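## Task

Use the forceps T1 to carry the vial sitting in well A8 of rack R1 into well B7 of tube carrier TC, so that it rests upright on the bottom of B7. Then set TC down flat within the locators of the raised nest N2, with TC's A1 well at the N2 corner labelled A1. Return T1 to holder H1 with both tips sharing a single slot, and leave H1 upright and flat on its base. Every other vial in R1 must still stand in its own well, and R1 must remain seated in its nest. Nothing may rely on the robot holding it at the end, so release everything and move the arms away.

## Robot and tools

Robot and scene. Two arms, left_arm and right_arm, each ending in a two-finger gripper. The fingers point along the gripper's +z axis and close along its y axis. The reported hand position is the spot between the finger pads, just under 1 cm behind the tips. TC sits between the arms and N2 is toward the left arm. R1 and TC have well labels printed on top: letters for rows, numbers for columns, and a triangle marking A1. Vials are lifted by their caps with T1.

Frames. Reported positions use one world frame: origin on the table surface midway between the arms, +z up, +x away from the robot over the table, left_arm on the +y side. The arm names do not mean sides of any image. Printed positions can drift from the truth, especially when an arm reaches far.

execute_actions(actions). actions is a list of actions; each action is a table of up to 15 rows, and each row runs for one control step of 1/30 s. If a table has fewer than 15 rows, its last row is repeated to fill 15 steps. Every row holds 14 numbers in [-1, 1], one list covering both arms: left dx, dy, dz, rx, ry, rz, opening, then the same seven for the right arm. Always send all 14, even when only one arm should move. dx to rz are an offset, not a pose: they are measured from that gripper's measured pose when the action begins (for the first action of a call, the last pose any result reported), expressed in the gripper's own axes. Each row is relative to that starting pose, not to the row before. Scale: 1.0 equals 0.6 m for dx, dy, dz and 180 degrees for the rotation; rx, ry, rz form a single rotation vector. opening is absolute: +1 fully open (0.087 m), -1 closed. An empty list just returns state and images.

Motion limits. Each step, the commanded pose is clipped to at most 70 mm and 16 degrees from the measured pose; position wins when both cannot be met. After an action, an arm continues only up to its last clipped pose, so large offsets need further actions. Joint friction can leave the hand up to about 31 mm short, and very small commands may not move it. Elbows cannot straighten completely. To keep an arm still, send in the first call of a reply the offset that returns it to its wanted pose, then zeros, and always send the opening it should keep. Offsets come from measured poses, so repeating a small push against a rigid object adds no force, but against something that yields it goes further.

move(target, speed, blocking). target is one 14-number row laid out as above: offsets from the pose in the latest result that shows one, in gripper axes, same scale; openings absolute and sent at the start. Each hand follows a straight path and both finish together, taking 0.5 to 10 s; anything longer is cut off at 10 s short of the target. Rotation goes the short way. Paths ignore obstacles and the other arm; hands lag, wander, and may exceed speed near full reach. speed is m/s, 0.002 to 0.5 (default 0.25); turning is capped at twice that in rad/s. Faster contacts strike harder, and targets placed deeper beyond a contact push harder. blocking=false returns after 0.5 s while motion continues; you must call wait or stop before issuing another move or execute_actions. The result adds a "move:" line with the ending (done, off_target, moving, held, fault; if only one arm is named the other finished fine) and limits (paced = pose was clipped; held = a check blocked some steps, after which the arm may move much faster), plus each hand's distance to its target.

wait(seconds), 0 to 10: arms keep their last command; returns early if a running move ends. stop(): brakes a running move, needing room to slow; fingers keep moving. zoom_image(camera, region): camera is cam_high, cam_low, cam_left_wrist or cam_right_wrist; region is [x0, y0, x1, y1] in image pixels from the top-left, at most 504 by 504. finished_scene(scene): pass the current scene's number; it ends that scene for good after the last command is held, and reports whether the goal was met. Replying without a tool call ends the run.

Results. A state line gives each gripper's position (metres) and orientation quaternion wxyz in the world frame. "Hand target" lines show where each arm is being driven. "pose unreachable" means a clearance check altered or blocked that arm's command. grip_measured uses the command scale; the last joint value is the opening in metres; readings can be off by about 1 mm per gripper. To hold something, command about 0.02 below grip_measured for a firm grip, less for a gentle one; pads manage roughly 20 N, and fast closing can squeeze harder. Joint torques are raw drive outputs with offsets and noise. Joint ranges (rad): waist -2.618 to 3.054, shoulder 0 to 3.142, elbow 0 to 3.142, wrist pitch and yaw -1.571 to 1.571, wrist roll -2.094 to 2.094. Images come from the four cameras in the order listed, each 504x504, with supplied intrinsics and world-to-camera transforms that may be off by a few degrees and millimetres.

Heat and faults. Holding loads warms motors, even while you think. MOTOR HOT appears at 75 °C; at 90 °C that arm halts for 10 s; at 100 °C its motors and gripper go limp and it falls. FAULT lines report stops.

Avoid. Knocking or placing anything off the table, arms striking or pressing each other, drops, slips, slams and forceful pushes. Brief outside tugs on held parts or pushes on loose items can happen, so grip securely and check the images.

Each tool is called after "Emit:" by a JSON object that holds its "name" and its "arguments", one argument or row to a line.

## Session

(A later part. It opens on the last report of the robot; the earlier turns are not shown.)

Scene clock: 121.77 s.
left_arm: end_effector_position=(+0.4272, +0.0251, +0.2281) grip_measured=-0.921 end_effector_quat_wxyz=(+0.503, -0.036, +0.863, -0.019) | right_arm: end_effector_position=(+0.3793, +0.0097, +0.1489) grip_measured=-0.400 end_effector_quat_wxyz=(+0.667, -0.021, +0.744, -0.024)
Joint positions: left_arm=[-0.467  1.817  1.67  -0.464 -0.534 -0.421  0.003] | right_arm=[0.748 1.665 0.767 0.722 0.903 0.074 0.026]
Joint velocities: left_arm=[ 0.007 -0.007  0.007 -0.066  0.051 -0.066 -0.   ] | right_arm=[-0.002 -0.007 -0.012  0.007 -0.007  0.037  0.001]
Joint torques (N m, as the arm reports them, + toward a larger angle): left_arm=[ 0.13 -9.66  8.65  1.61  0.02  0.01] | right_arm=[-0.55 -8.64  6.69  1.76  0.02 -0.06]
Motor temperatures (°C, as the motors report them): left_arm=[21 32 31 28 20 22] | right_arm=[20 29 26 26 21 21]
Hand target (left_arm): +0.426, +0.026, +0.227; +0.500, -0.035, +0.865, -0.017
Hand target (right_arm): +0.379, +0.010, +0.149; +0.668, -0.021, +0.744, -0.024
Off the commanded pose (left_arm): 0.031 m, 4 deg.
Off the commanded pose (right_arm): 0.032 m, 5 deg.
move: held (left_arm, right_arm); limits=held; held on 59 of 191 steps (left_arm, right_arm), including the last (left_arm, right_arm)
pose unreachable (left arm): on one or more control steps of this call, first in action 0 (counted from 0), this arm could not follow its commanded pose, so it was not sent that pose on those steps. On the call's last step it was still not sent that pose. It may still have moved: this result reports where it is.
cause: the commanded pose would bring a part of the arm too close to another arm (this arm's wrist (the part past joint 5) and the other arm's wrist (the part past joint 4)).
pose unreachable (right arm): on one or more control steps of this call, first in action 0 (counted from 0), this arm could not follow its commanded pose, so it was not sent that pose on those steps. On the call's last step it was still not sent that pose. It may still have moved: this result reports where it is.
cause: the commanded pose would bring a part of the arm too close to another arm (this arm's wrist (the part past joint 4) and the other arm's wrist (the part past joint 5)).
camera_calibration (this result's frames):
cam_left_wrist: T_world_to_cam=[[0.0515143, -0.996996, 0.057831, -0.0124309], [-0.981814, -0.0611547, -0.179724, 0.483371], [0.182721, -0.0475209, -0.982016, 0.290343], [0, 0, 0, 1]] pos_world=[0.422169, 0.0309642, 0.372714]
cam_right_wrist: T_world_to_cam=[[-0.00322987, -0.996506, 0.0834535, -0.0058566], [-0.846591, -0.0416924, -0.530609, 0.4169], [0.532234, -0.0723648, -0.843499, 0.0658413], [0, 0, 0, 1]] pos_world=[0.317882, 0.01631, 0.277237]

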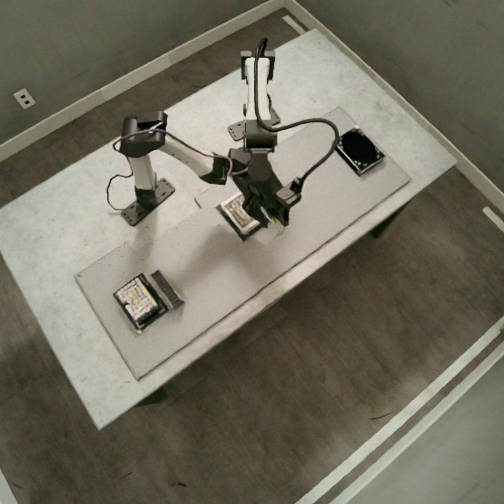

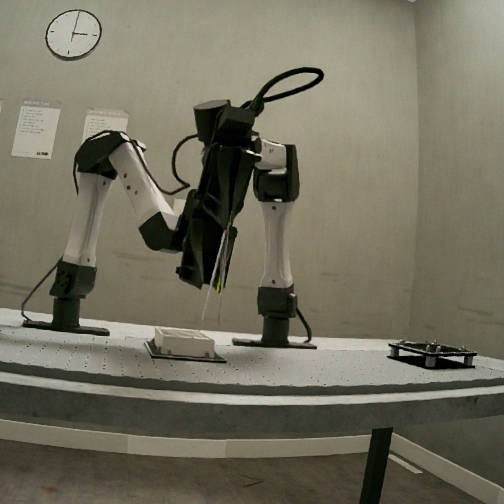

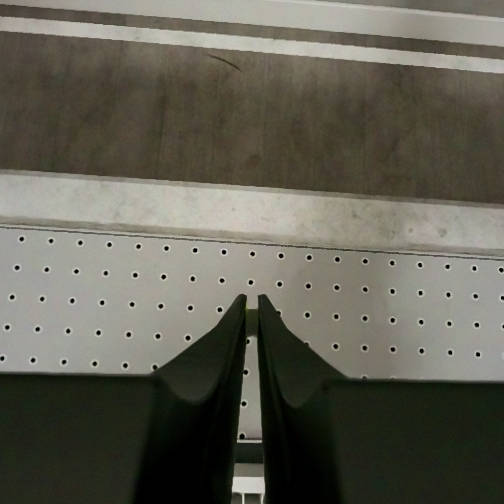

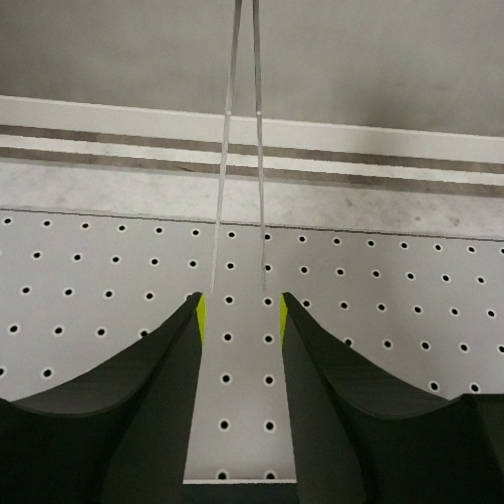

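Emit:
{"name": "move", "arguments": {
  "target": [0.04,0,-0.072,0.435,0,0.245,-0.95,-0.063,-0.117,-0.04,-0.496,0,-0.05,-0.4],
  "speed": 0.1
}}

Scene clock: 131.47 s.
left_arm: end_effector_position=(+0.3698, +0.0187, +0.2394) grip_measured=-0.921 end_effector_quat_wxyz=(+0.390, +0.584, +0.609, -0.369) | right_arm: end_effector_position=(+0.3562, -0.0566, +0.1980) grip_measured=-0.400 end_effector_quat_wxyz=(+0.469, -0.541, +0.538, +0.445)
Joint positions: left_arm=[-0.092  1.946  1.925 -0.993  1.049  0.954  0.003] | right_arm=[-0.118  1.737  1.352 -0.837 -1.396 -1.246  0.026]
Joint velocities: left_arm=[ 0.012 -0.022 -0.007  0.007  0.066 -0.081 -0.   ] | right_arm=[ 0.017  0.032  0.032 -0.11   0.007 -0.139  0.   ]
Joint torques (N m, as the arm reports them, + toward a larger angle): left_arm=[ 0.96 -8.06  9.24  1.01  0.62  0.19] | right_arm=[-0.94 -7.61  9.04  0.63 -0.61 -0.16]
Motor temperatures (°C, as the motors report them): left_arm=[21 33 31 28 20 22] | right_arm=[20 30 26 26 21 21]
Hand target (left_arm): +0.375, +0.022, +0.232; +0.385, +0.580, +0.615, -0.372
Hand target (right_arm): +0.359, -0.058, +0.195; -0.464, +0.537, -0.542, -0.450
Off the commanded pose (left_arm): 0.014 m, 1 deg.
Off the commanded pose (right_arm): 0.006 m, 2 deg.
move: off_target (left_arm)
camera_calibration (this result's frames):
cam_left_wrist: T_world_to_cam=[[-0.998376, -0.0547097, -0.0159097, 0.371777], [-0.0487286, 0.964599, -0.259179, 0.0834715], [0.0295261, -0.257983, -0.965698, 0.368321], [0, 0, 0, 1]] pos_world=[0.364366, 0.0348437, 0.383236]
cam_right_wrist: T_world_to_cam=[[0.998658, -0.0195791, 0.0479497, -0.370677], [0.00608074, -0.87507, -0.483958, 0.0605803], [0.0514348, 0.4836, -0.873776, 0.32343], [0, 0, 0, 1]] pos_world=[0.353176, -0.110657, 0.329698]

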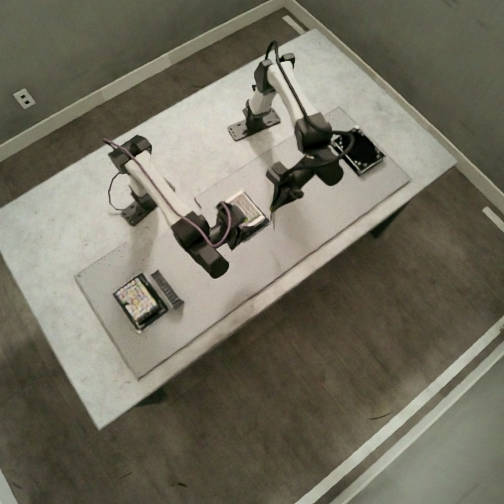

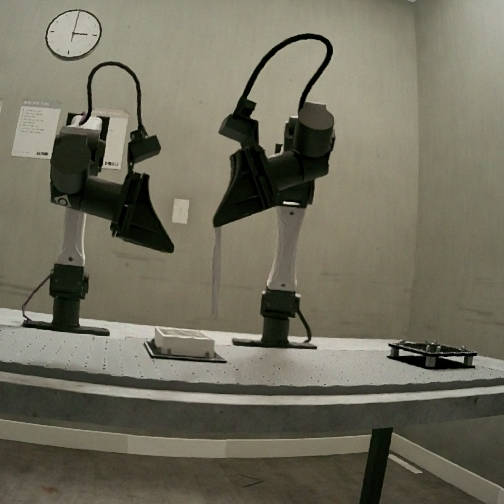

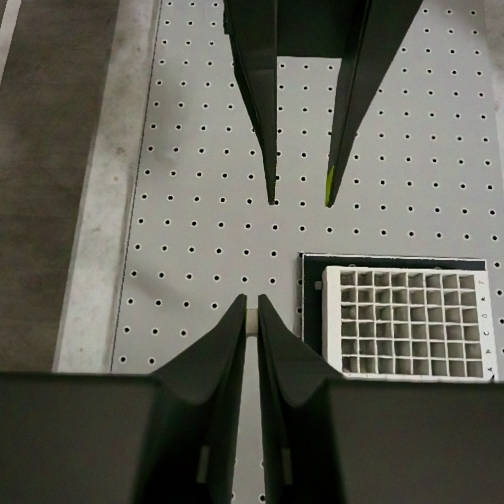

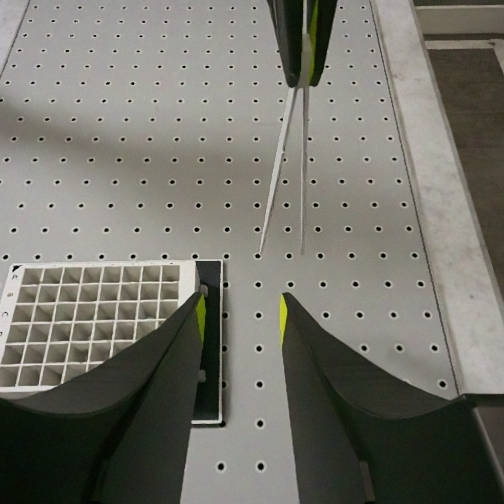

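Emit:
{"name": "move", "arguments": {
  "target": [0,0,0,0,0,0,-0.95,-0.015,-0.035,0.096,0,0,0,-0.4],
  "speed": 0.04
}}

Scene clock: 134.10 s.
left_arm: end_effector_position=(+0.3698, +0.0187, +0.2394) grip_measured=-0.921 end_effector_quat_wxyz=(+0.390, +0.584, +0.609, -0.369) | right_arm: end_effector_position=(+0.3805, -0.0005, +0.2076) grip_measured=-0.400 end_effector_quat_wxyz=(+0.475, -0.548, +0.527, +0.444)
Joint positions: left_arm=[-0.092  1.946  1.925 -0.993  1.049  0.954  0.003] | right_arm=[ 0.03   1.739  1.29  -0.217 -1.318 -0.704  0.026]
Joint velocities: left_arm=[-0.022  0.002  0.002 -0.037  0.051 -0.066  0.   ] | right_arm=[ 0.007 -0.007 -0.027  0.11  -0.081  0.022  0.   ]
Joint torques (N m, as the arm reports them, + toward a larger angle): left_arm=[  0.1  -10.04   7.73   1.11   0.59   0.04] | right_arm=[-0.09 -9.96  5.31  1.47 -0.28  0.01]
Motor temperatures (°C, as the motors report them): left_arm=[21 34 31 28 20 22] | right_arm=[20 30 26 25 22 21]
Hand target (left_arm): +0.370, +0.019, +0.239; +0.390, +0.584, +0.609, -0.369
Hand target (right_arm): +0.378, +0.001, +0.198; -0.467, +0.542, -0.537, -0.447
Off the commanded pose (left_arm): 0.000 m, 0 deg.
Off the commanded pose (right_arm): 0.010 m, 2 deg.
move: done
camera_calibration (this result's frames):
cam_left_wrist: T_world_to_cam=[[-0.998379, -0.0545483, -0.0162553, 0.371874], [-0.0484835, 0.964612, -0.259179, 0.0833808], [0.0298179, -0.257971, -0.965692, 0.368211], [0, 0, 0, 1]] pos_world=[0.364335, 0.0348428, 0.383234]
cam_right_wrist: T_world_to_cam=[[0.99731, -0.00847728, 0.0728123, -0.398895], [0.028443, -0.870718, -0.490959, 0.107063], [0.067561, 0.491709, -0.868135, 0.296192], [0, 0, 0, 1]] pos_world=[0.374766, -0.0558002, 0.338742]

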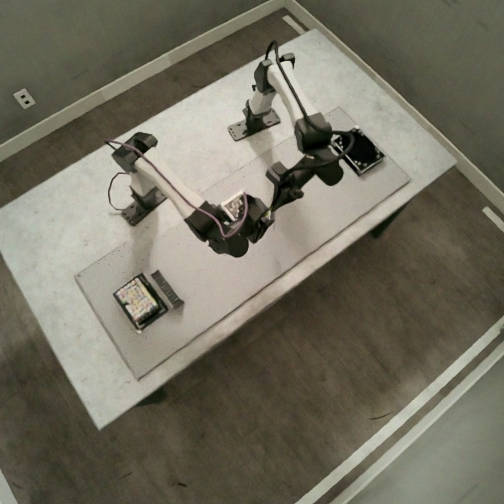

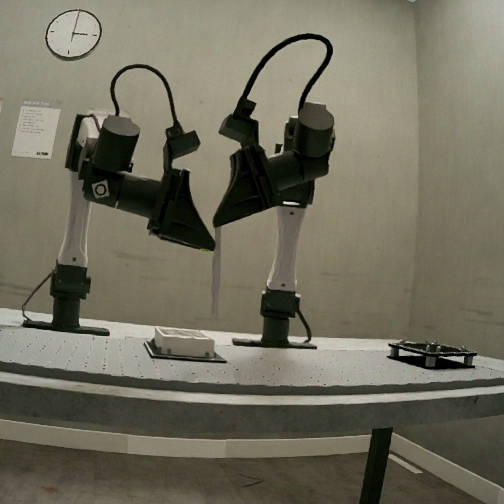

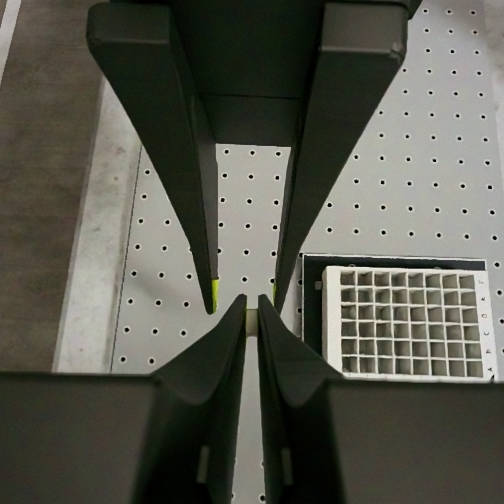

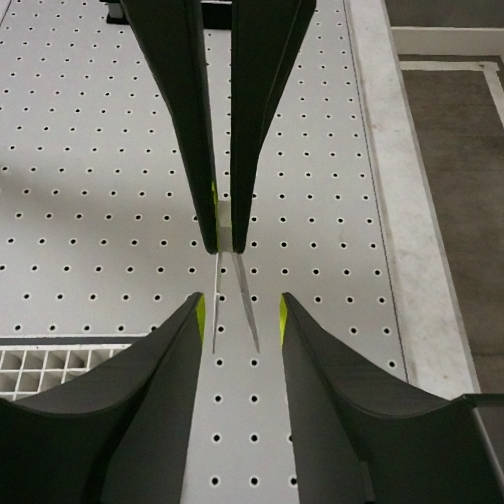

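Advance 16 mm, down a bit, -x 4.

Emit:
{"name": "move", "arguments": {
  "target": [0,0,0,0,0,0,-0.95,0.022,0.007,0.03,0,0,0,-0.5],
  "speed": 0.02
}}

Emit:
{"name": "move", "arguments": {
  "target": [0,0,0,0,0,0,-0.95,0,0,0,0,0,0,-0.86]
}}

Scene clock: 135.90 s.
left_arm: end_effector_position=(+0.3698, +0.0187, +0.2394) grip_measured=-0.921 end_effector_quat_wxyz=(+0.390, +0.584, +0.609, -0.369) | right_arm: end_effector_position=(+0.3800, +0.0133, +0.2032) grip_measured=-0.500 end_effector_quat_wxyz=(+0.484, -0.553, +0.516, +0.440)
Joint positions: left_arm=[-0.092  1.946  1.925 -0.993  1.049  0.954  0.003] | right_arm=[ 0.066  1.739  1.24  -0.065 -1.296 -0.629  0.022]
Joint velocities: left_arm=[-0.007  0.002 -0.012 -0.066  0.051 -0.007 -0.   ] | right_arm=[-0.002 -0.007  0.002  0.051  0.022  0.066  0.   ]
Joint torques (N m, as the arm reports them, + toward a larger angle): left_arm=[  0.01 -10.18   7.76   1.11   0.6    0.05] | right_arm=[ 0.23 -9.63  5.44  1.47 -0.22  0.06]
Motor temperatures (°C, as the motors report them): left_arm=[21 34 31 28 20 22] | right_arm=[20 30 26 25 22 21]
Hand target (left_arm): +0.370, +0.019, +0.239; +0.390, +0.584, +0.609, -0.369
Hand target (right_arm): +0.377, +0.015, +0.192; -0.475, +0.548, -0.527, -0.444
Off the commanded pose (left_arm): 0.000 m, 0 deg.
Off the commanded pose (right_arm): 0.012 m, 2 deg.
move: off_target (right_arm)
camera_calibration (this result's frames):
cam_left_wrist: T_world_to_cam=[[-0.998379, -0.0545483, -0.0162553, 0.371874], [-0.0484835, 0.964612, -0.259179, 0.0833808], [0.0298179, -0.257971, -0.965692, 0.368211], [0, 0, 0, 1]] pos_world=[0.364335, 0.0348428, 0.383234]
cam_right_wrist: T_world_to_cam=[[0.994918, -0.00288366, 0.100644, -0.402842], [0.0478643, -0.86587, -0.497974, 0.110909], [0.0885805, 0.50026, -0.861332, 0.27613], [0, 0, 0, 1]] pos_world=[0.371027, -0.0432663, 0.333613]

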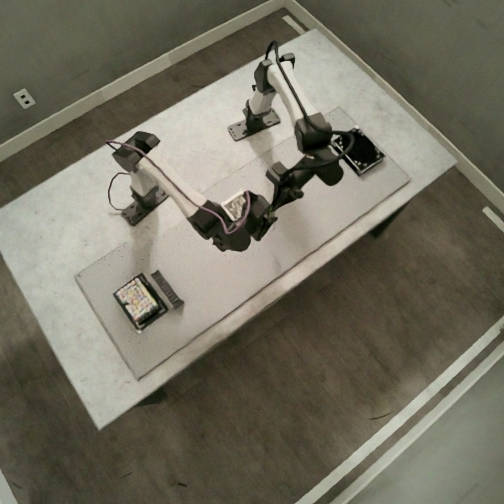

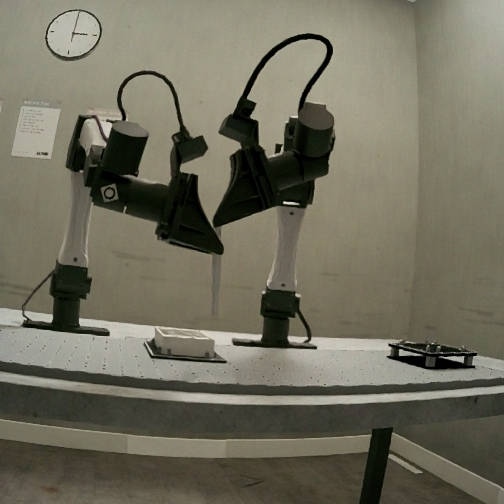

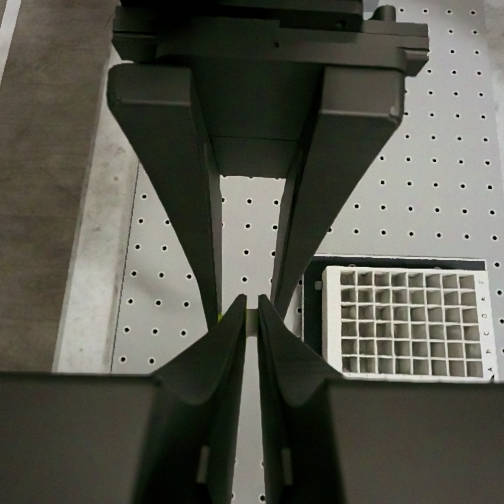

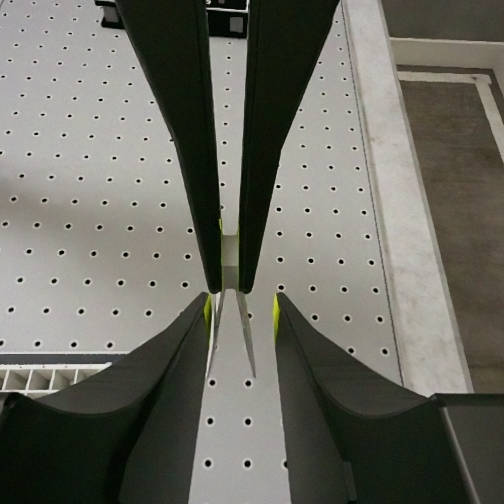

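Scene clock: 136.40 s.
left_arm: end_effector_position=(+0.3707, +0.0186, +0.2397) grip_measured=-0.921 end_effector_quat_wxyz=(+0.392, +0.584, +0.608, -0.368) | right_arm: end_effector_position=(+0.3798, +0.0133, +0.2034) grip_measured=-0.859 end_effector_quat_wxyz=(+0.484, -0.553, +0.516, +0.440)
Joint positions: left_arm=[-0.092  1.946  1.925 -0.988  1.048  0.954  0.003] | right_arm=[ 0.066  1.739  1.24  -0.064 -1.298 -0.628  0.006]
Joint velocities: left_arm=[ 0.017  0.042 -0.002 -0.051  0.037 -0.037  0.001] | right_arm=[ 0.002  0.002 -0.007 -0.022 -0.022  0.037  0.   ]
Joint torques (N m, as the arm reports them, + toward a larger angle): left_arm=[  0.03 -10.17   7.81   1.1    0.59   0.03] | right_arm=[ -0.45 -10.     7.5    1.49  -0.35  -0.03]
Motor temperatures (°C, as the motors report them): left_arm=[21 34 31 28 20 22] | right_arm=[20 30 26 25 22 21]
Hand target (left_arm): +0.370, +0.019, +0.239; +0.390, +0.584, +0.609, -0.369
Hand target (right_arm): +0.380, +0.013, +0.203; -0.484, +0.553, -0.516, -0.440
Off the commanded pose (left_arm): 0.001 m, 0 deg.
Off the commanded pose (right_arm): 0.000 m, 0 deg.
move: done
camera_calibration (this result's frames):
cam_left_wrist: T_world_to_cam=[[-0.998271, -0.0549619, -0.0208182, 0.373782], [-0.0476812, 0.964465, -0.259871, 0.0834838], [0.0343614, -0.258429, -0.965419, 0.366687], [0, 0, 0, 1]] pos_world=[0.364517, 0.0347892, 0.383483]
cam_right_wrist: T_world_to_cam=[[0.994945, -0.00144284, 0.100414, -0.402585], [0.0490987, -0.865255, -0.498921, 0.110811], [0.087604, 0.501329, -0.86081, 0.276538], [0, 0, 0, 1]] pos_world=[0.370883, -0.0433377, 0.333758]

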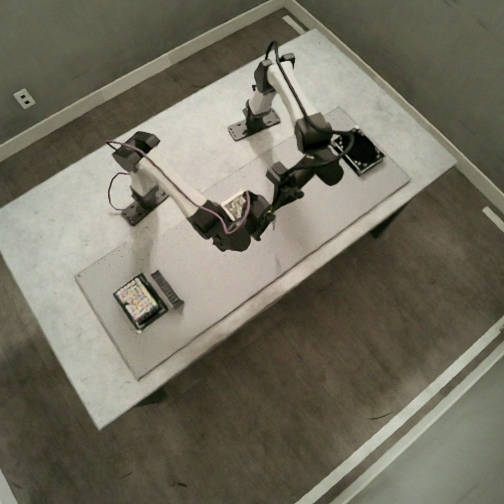

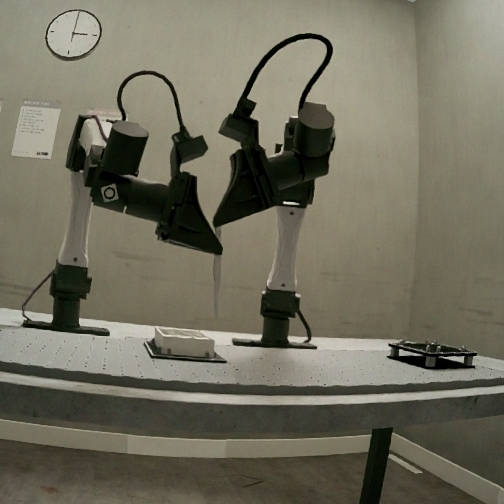

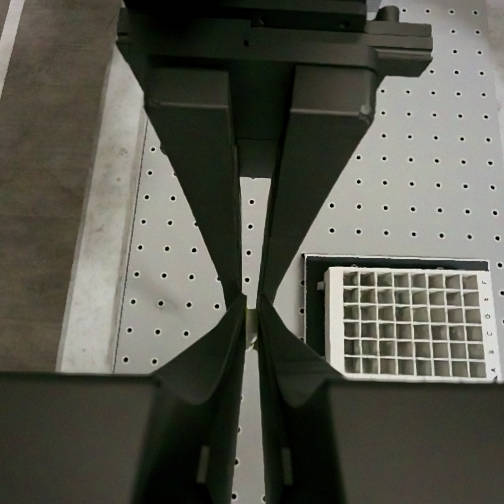

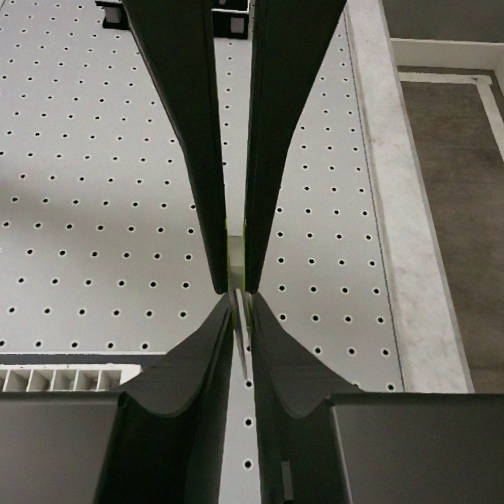

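Emit:
{"name": "move", "arguments": {
  "target": [0,0,0,0,0,0,0,0,0,0,0,0,0,-0.86]
}}

Emit:
{"name": "move", "arguments": {
  "target": [-0.05,0,-0.12,0,-0.1,0,0,0.073,0.208,-0.81,0.74,0.03,0.121,-0.86],
  "speed": 0.15
}}

Scene clock: 138.07 s.
left_arm: end_effector_position=(+0.3707, +0.0186, +0.2397) grip_measured=+0.000 end_effector_quat_wxyz=(+0.392, +0.584, +0.608, -0.368) | right_arm: end_effector_position=(+0.3798, +0.0133, +0.2034) grip_measured=-0.859 end_effector_quat_wxyz=(+0.484, -0.553, +0.516, +0.440)
Joint positions: left_arm=[-0.092  1.946  1.925 -0.988  1.048  0.954  0.044] | right_arm=[ 0.066  1.739  1.24  -0.064 -1.298 -0.628  0.006]
Joint velocities: left_arm=[-0.017 -0.017 -0.002 -0.022  0.066  0.007 -0.   ] | right_arm=[-0.012 -0.002  0.002 -0.007  0.037  0.037  0.001]
Joint torques (N m, as the arm reports them, + toward a larger angle): left_arm=[ -0.08 -10.14   7.78   1.13   0.59   0.06] | right_arm=[ -0.58 -10.1    7.69   1.42  -0.35  -0.04]
Motor temperatures (°C, as the motors report them): left_arm=[21 35 31 28 20 22] | right_arm=[20 30 27 25 22 21]
Hand target (left_arm): +0.371, +0.019, +0.240; +0.392, +0.584, +0.608, -0.368
Hand target (right_arm): +0.380, +0.013, +0.203; -0.484, +0.553, -0.516, -0.440
Off the commanded pose (left_arm): 0.000 m, 0 deg.
Off the commanded pose (right_arm): 0.000 m, 0 deg.
move: done
camera_calibration (this result's frames):
cam_left_wrist: T_world_to_cam=[[-0.998264, -0.0549638, -0.0211824, 0.373931], [-0.047585, 0.964441, -0.259978, 0.0835011], [0.0347186, -0.258519, -0.965382, 0.366571], [0, 0, 0, 1]] pos_world=[0.364528, 0.0347864, 0.383511]
cam_right_wrist: T_world_to_cam=[[0.994945, -0.00144284, 0.100414, -0.402585], [0.0490987, -0.865255, -0.498921, 0.110811], [0.087604, 0.501329, -0.86081, 0.276538], [0, 0, 0, 1]] pos_world=[0.370883, -0.0433377, 0.333758]

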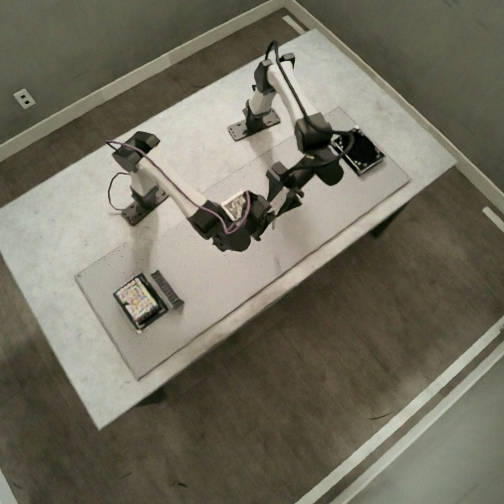

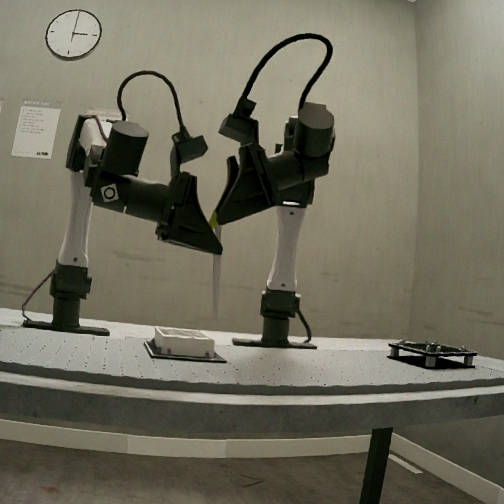

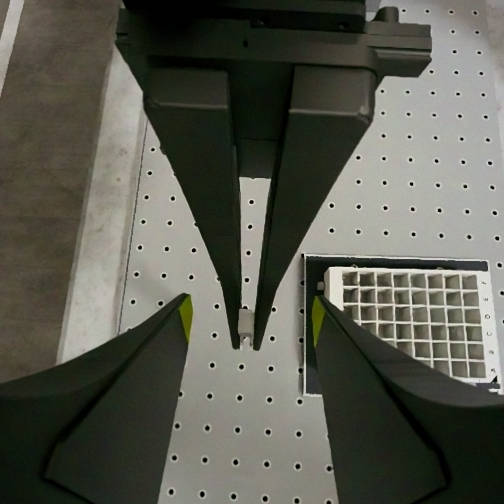

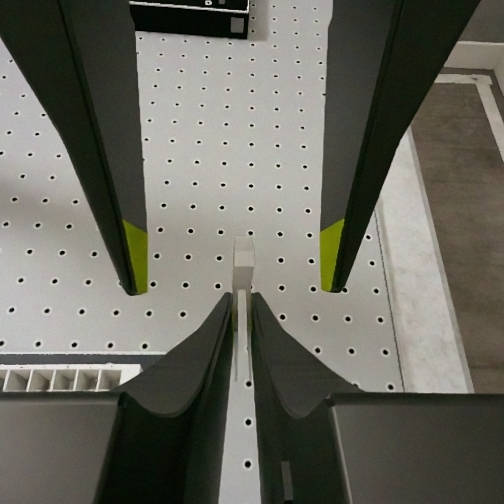

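Scene clock: 146.40 s.
left_arm: end_effector_position=(+0.3691, +0.0655, +0.2979) grip_measured=+0.000 end_effector_quat_wxyz=(+0.482, +0.527, +0.532, -0.455) | right_arm: end_effector_position=(+0.2502, -0.4642, +0.2202) grip_measured=-0.859 end_effector_quat_wxyz=(+0.600, +0.270, +0.708, -0.257)
Joint positions: left_arm=[ 0.094  1.877  1.855 -0.9    1.417  0.94   0.044] | right_arm=[-0.909  0.804  0.542  0.114  0.015 -0.038  0.006]
Joint velocities: left_arm=[ 0.007  0.002 -0.027 -0.037  0.037 -0.051 -0.001] | right_arm=[-0.002 -0.002 -0.007  0.037  0.007 -0.051 -0.001]
Joint torques (N m, as the arm reports them, + toward a larger angle): left_arm=[  0.87 -10.74   5.63   1.17   0.65  -0.09] | right_arm=[-1.12  0.12 10.26  2.06  0.04  0.02]
Motor temperatures (°C, as the motors report them): left_arm=[21 38 31 28 20 22] | right_arm=[20 30 27 26 21 21]
Hand target (left_arm): +0.366, +0.070, +0.298; +0.482, +0.521, +0.537, -0.456
Hand target (right_arm): +0.251, -0.471, +0.227; +0.603, +0.278, +0.700, -0.262
Off the commanded pose (left_arm): 0.006 m, 1 deg.
Off the commanded pose (right_arm): 0.010 m, 3 deg.
move: off_target (right_arm)
camera_calibration (this result's frames):
cam_left_wrist: T_world_to_cam=[[-0.998681, -0.0415973, -0.0301149, 0.378104], [-0.0184921, 0.838371, -0.544787, 0.135658], [0.0479091, -0.543511, -0.838034, 0.410851], [0, 0, 0, 1]] pos_world=[0.36043, 0.125299, 0.429598]
cam_right_wrist: T_world_to_cam=[[-0.691169, -0.720247, 0.059417, -0.17873], [-0.646034, 0.578911, -0.497495, 0.556313], [0.323922, -0.382238, -0.86543, 0.0734445], [0, 0, 0, 1]] pos_world=[0.212074, -0.422712, 0.350943]

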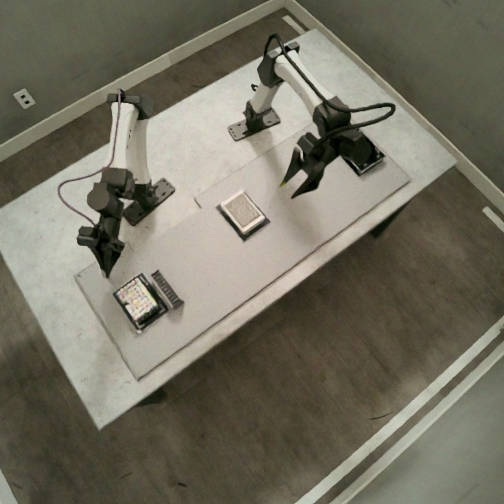

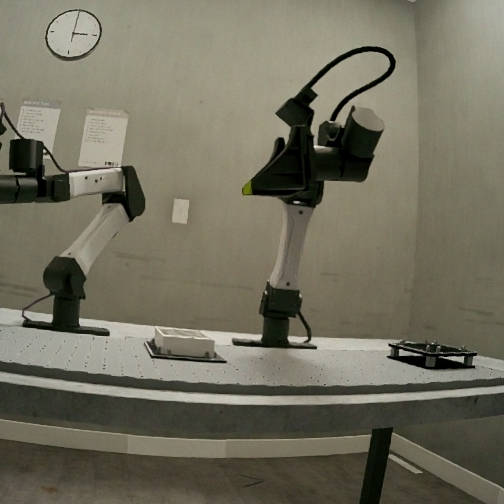

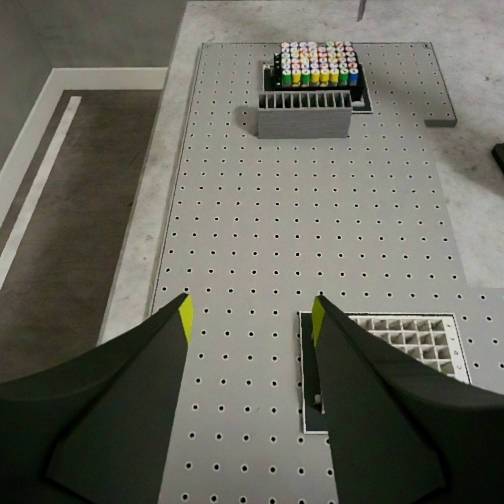

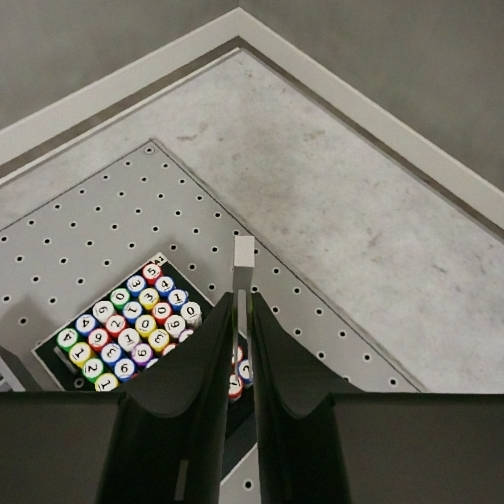

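Emit:
{"name": "move", "arguments": {
  "target": [0,0,0,0,0,0,0,0.063,-0.008,0.031,0,0,0.008,-0.83],
  "speed": 0.03
}}

Emit:
{"name": "zoom_image", "arguments": {
  "camera": "cam_left_wrist",
  "region": [300, 0, 400, 100]
}}

Emit:
{"name": "zoom_image", "arguments": {
  "camera": "cam_right_wrist",
  "region": [180, 300, 304, 424]
}}

Scene clock: 150.60 s.
left_arm: end_effector_position=(+0.3692, +0.0655, +0.2980) grip_measured=+0.000 end_effector_quat_wxyz=(+0.482, +0.527, +0.532, -0.455) | right_arm: end_effector_position=(+0.2559, -0.4774, +0.1967) grip_measured=-0.830 end_effector_quat_wxyz=(+0.613, +0.271, +0.695, -0.259)
Joint positions: left_arm=[ 0.094  1.877  1.855 -0.9    1.417  0.94   0.044] | right_arm=[-0.942  0.885  0.44   0.33  -0.016 -0.03   0.007]
Joint velocities: left_arm=[-0.002 -0.012  0.022  0.022  0.066 -0.066  0.001] | right_arm=[-0.007 -0.007 -0.002 -0.066 -0.022 -0.095 -0.001]
Joint torques (N m, as the arm reports them, + toward a larger angle): left_arm=[ 0.05 -9.42  7.86  1.07  0.61  0.04] | right_arm=[-1.18 -0.63  6.11  2.04 -0.16  0.03]
Motor temperatures (°C, as the motors report them): left_arm=[21 38 31 27 20 22] | right_arm=[20 29 27 27 21 21]
Hand target (left_arm): +0.369, +0.066, +0.298; +0.482, +0.527, +0.532, -0.455
Hand target (right_arm): +0.255, -0.477, +0.180; +0.603, +0.279, +0.704, -0.250
Off the commanded pose (left_arm): 0.000 m, 0 deg.
Off the commanded pose (right_arm): 0.016 m, 2 deg.
move: off_target (right_arm)
camera_calibration (this result's frames):
cam_left_wrist: T_world_to_cam=[[-0.998687, -0.0414715, -0.0300859, 0.378112], [-0.0183844, 0.838169, -0.5451, 0.135801], [0.0478232, -0.543831, -0.837831, 0.410909], [0, 0, 0, 1]] pos_world=[0.360461, 0.125322, 0.429673]
cam_right_wrist: T_world_to_cam=[[-0.696078, -0.716412, 0.0472121, -0.177502], [-0.626766, 0.574268, -0.52667, 0.554513], [0.350201, -0.396194, -0.848758, 0.0296073], [0, 0, 0, 1]] pos_world=[0.213626, -0.433874, 0.325555]

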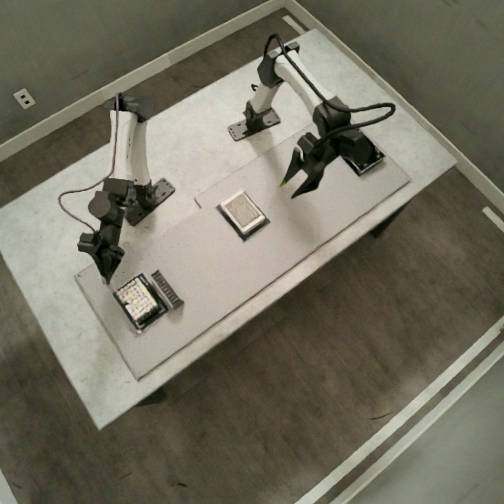

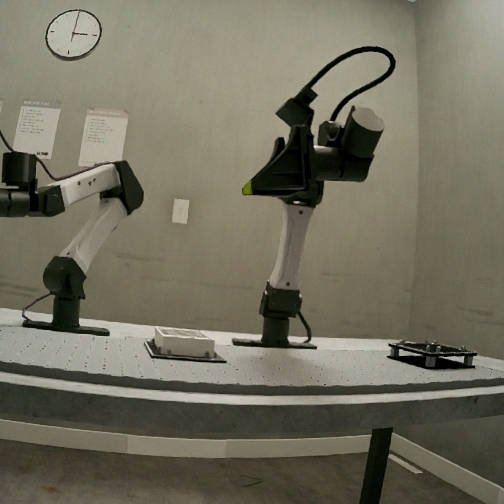

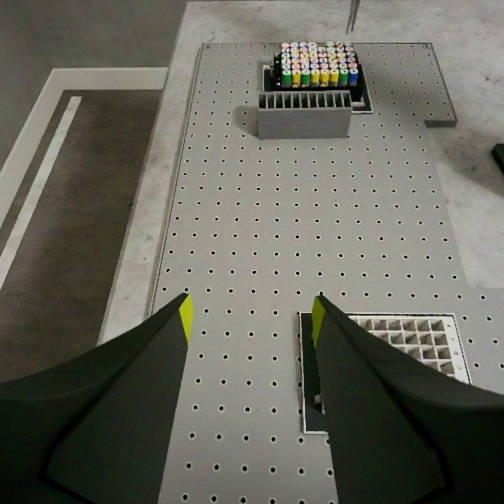

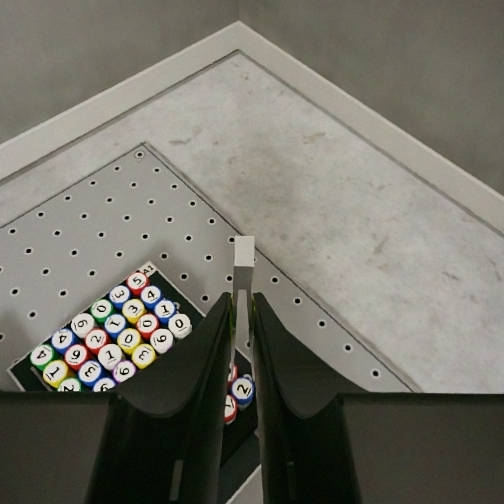

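Region (300, 0, 400, 100) of cam_left_wrist's 504x504 image, scaled by 5.040, with more detail than that image has.

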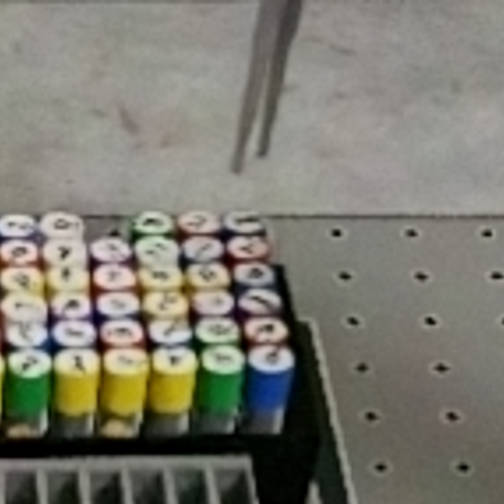

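Region (180, 300, 304, 424) of cam_right_wrist's 504x504 image, scaled by 4.065, with more detail than that image has.

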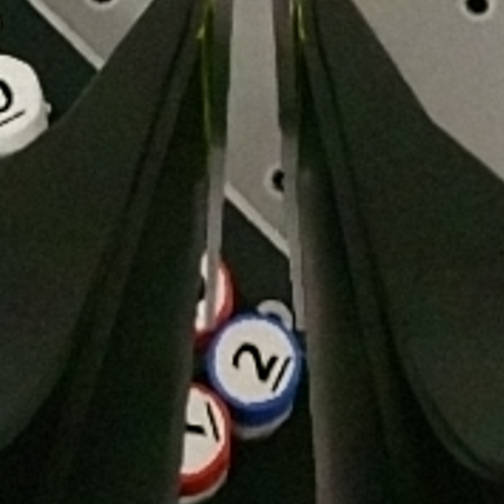

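Emit:
{"name": "execute_actions", "arguments": {
  "actions": []
}}

Scene clock: 152.30 s.
left_arm: end_effector_position=(+0.3692, +0.0655, +0.2980) grip_measured=+0.000 end_effector_quat_wxyz=(+0.482, +0.527, +0.532, -0.455) | right_arm: end_effector_position=(+0.2560, -0.4774, +0.1970) grip_measured=-0.830 end_effector_quat_wxyz=(+0.613, +0.271, +0.695, -0.259)
Joint positions: left_arm=[ 0.094  1.877  1.855 -0.9    1.417  0.94   0.044] | right_arm=[-0.942  0.885  0.44   0.331 -0.016 -0.029  0.007]
Joint velocities: left_arm=[-0.007 -0.017  0.007 -0.007 -0.007 -0.007  0.   ] | right_arm=[ 0.007 -0.002  0.012 -0.081 -0.037  0.022 -0.   ]
Joint torques (N m, as the arm reports them, + toward a larger angle): left_arm=[ 0.09 -9.42  7.78  1.08  0.6   0.02] | right_arm=[-1.29 -0.58  6.02  2.07 -0.17  0.02]
Motor temperatures (°C, as the motors report them): left_arm=[21 39 31 27 21 22] | right_arm=[20 29 27 27 21 21]
Hand target (left_arm): +0.369, +0.066, +0.298; +0.482, +0.527, +0.532, -0.455
Hand target (right_arm): +0.255, -0.477, +0.180; +0.603, +0.279, +0.704, -0.250
Off the commanded pose (left_arm): 0.000 m, 0 deg.
Off the commanded pose (right_arm): 0.017 m, 2 deg.
camera_calibration (this result's frames):
cam_left_wrist: T_world_to_cam=[[-0.998687, -0.0414715, -0.0300859, 0.378112], [-0.0183844, 0.838169, -0.5451, 0.135801], [0.0478232, -0.543831, -0.837831, 0.410909], [0, 0, 0, 1]] pos_world=[0.360461, 0.125322, 0.429673]
cam_right_wrist: T_world_to_cam=[[-0.695889, -0.716622, 0.0468093, -0.177503], [-0.626377, 0.573789, -0.527653, 0.554596], [0.351269, -0.396508, -0.848169, 0.0292648], [0, 0, 0, 1]] pos_world=[0.213584, -0.43382, 0.325764]

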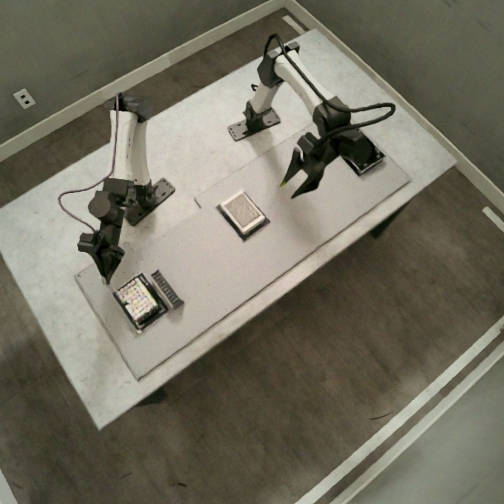

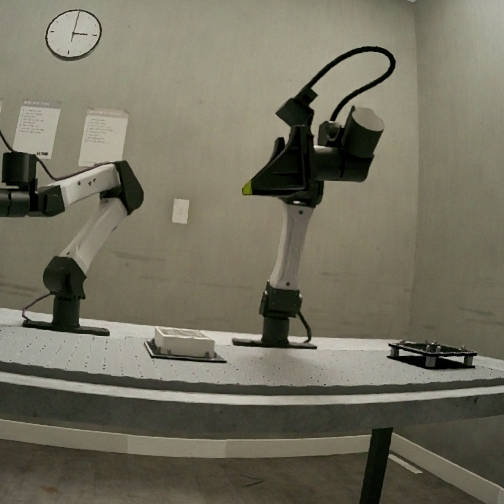

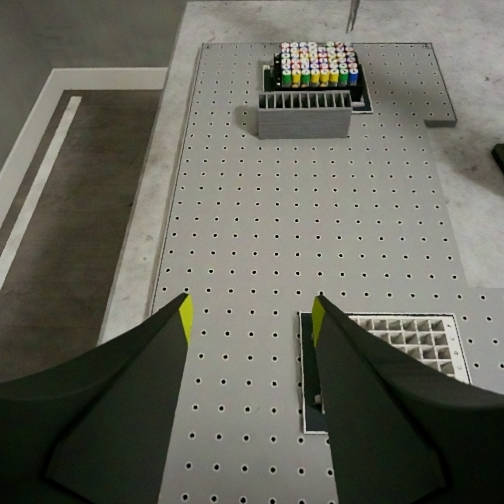

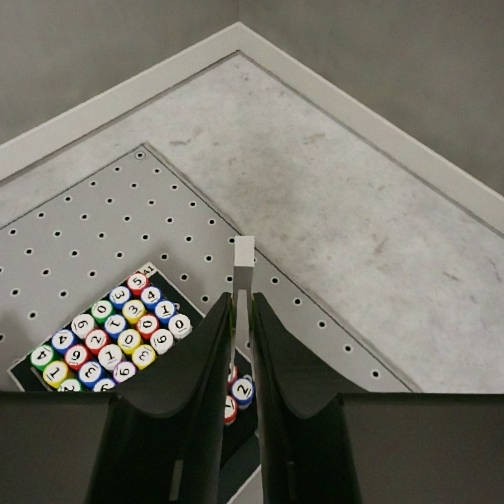

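Descend 15 mm (plus lag).

Emit:
{"name": "move", "arguments": {
  "target": [0,0,0,0,0,0,0, 0.05,0,0.0,0,0.008,0,-0.83],
  "speed": 0.015
}}

Emit:
{"name": "zoom_image", "arguments": {
  "camera": "cam_left_wrist",
  "region": [300,0,400,100]
}}

Emit:
{"name": "zoom_image", "arguments": {
  "camera": "cam_right_wrist",
  "region": [180,300,304,424]
}}

Scene clock: 155.00 s.
left_arm: end_effector_position=(+0.3692, +0.0655, +0.2980) grip_measured=+0.000 end_effector_quat_wxyz=(+0.482, +0.527, +0.532, -0.455) | right_arm: end_effector_position=(+0.2540, -0.4754, +0.1847) grip_measured=-0.830 end_effector_quat_wxyz=(+0.617, +0.270, +0.692, -0.261)
Joint positions: left_arm=[ 0.094  1.877  1.855 -0.9    1.417  0.94   0.044] | right_arm=[-0.942  0.885  0.379  0.404 -0.016 -0.029  0.007]
Joint velocities: left_arm=[-0.017 -0.012 -0.002 -0.007  0.022 -0.081 -0.001] | right_arm=[-0.002 -0.022  0.007  0.066 -0.022 -0.081 -0.001]
Joint torques (N m, as the arm reports them, + toward a larger angle): left_arm=[ 0.07 -9.42  7.75  1.09  0.64  0.02] | right_arm=[-0.83 -0.2   6.07  2.12 -0.06 -0.04]
Motor temperatures (°C, as the motors report them): left_arm=[21 39 31 27 21 22] | right_arm=[20 29 27 28 21 21]
Hand target (left_arm): +0.369, +0.066, +0.298; +0.482, +0.527, +0.532, -0.455
Hand target (right_arm): +0.253, -0.475, +0.167; +0.604, +0.274, +0.703, -0.255
Off the commanded pose (left_arm): 0.000 m, 0 deg.
Off the commanded pose (right_arm): 0.018 m, 2 deg.
move: off_target (right_arm)
camera_calibration (this result's frames):
cam_left_wrist: T_world_to_cam=[[-0.998687, -0.0414715, -0.0300859, 0.378112], [-0.0183844, 0.838169, -0.5451, 0.135801], [0.0478232, -0.543831, -0.837831, 0.410909], [0, 0, 0, 1]] pos_world=[0.360461, 0.125322, 0.429673]
cam_right_wrist: T_world_to_cam=[[-0.696268, -0.716242, 0.0469991, -0.176639], [-0.622077, 0.569471, -0.537329, 0.54436], [0.358093, -0.403362, -0.842062, 0.0142303], [0, 0, 0, 1]] pos_world=[0.21055, -0.430773, 0.312785]

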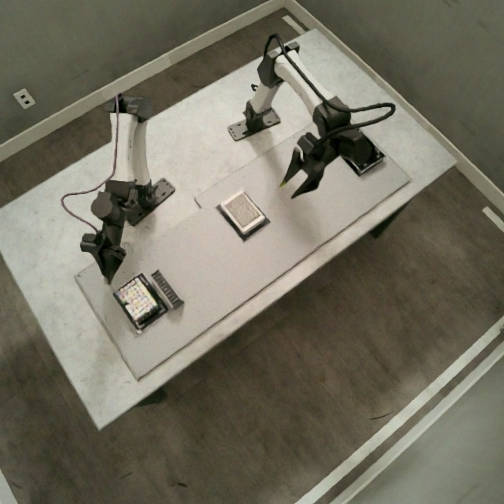

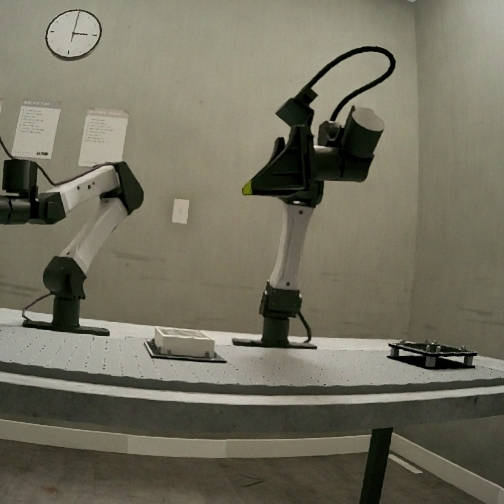

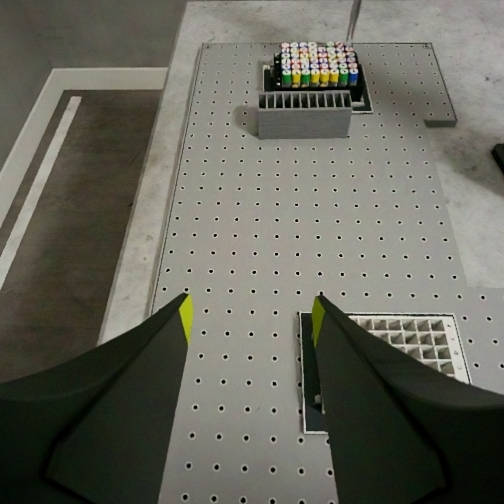

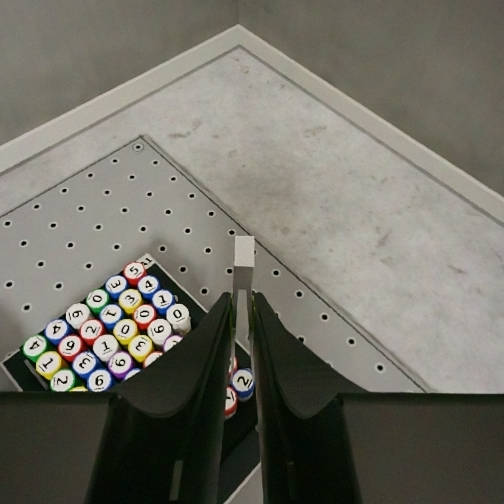

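Region (300, 0, 400, 100) of cam_left_wrist's 504x504 image, scaled by 5.040, with more detail than that image has.

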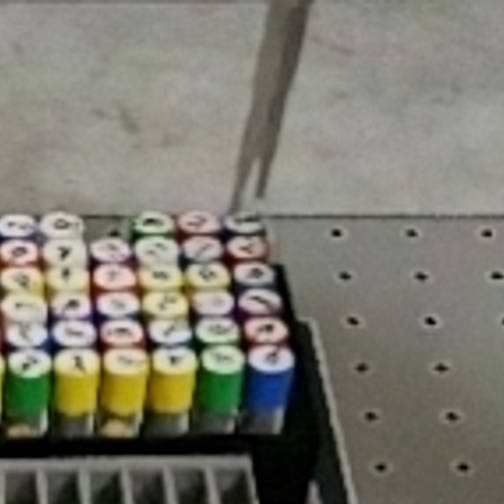

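Region (180, 300, 304, 424) of cam_right_wrist's 504x504 image, scaled by 4.065, with more detail than that image has.

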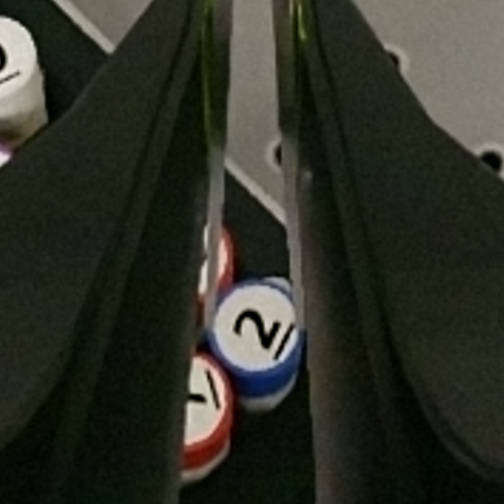

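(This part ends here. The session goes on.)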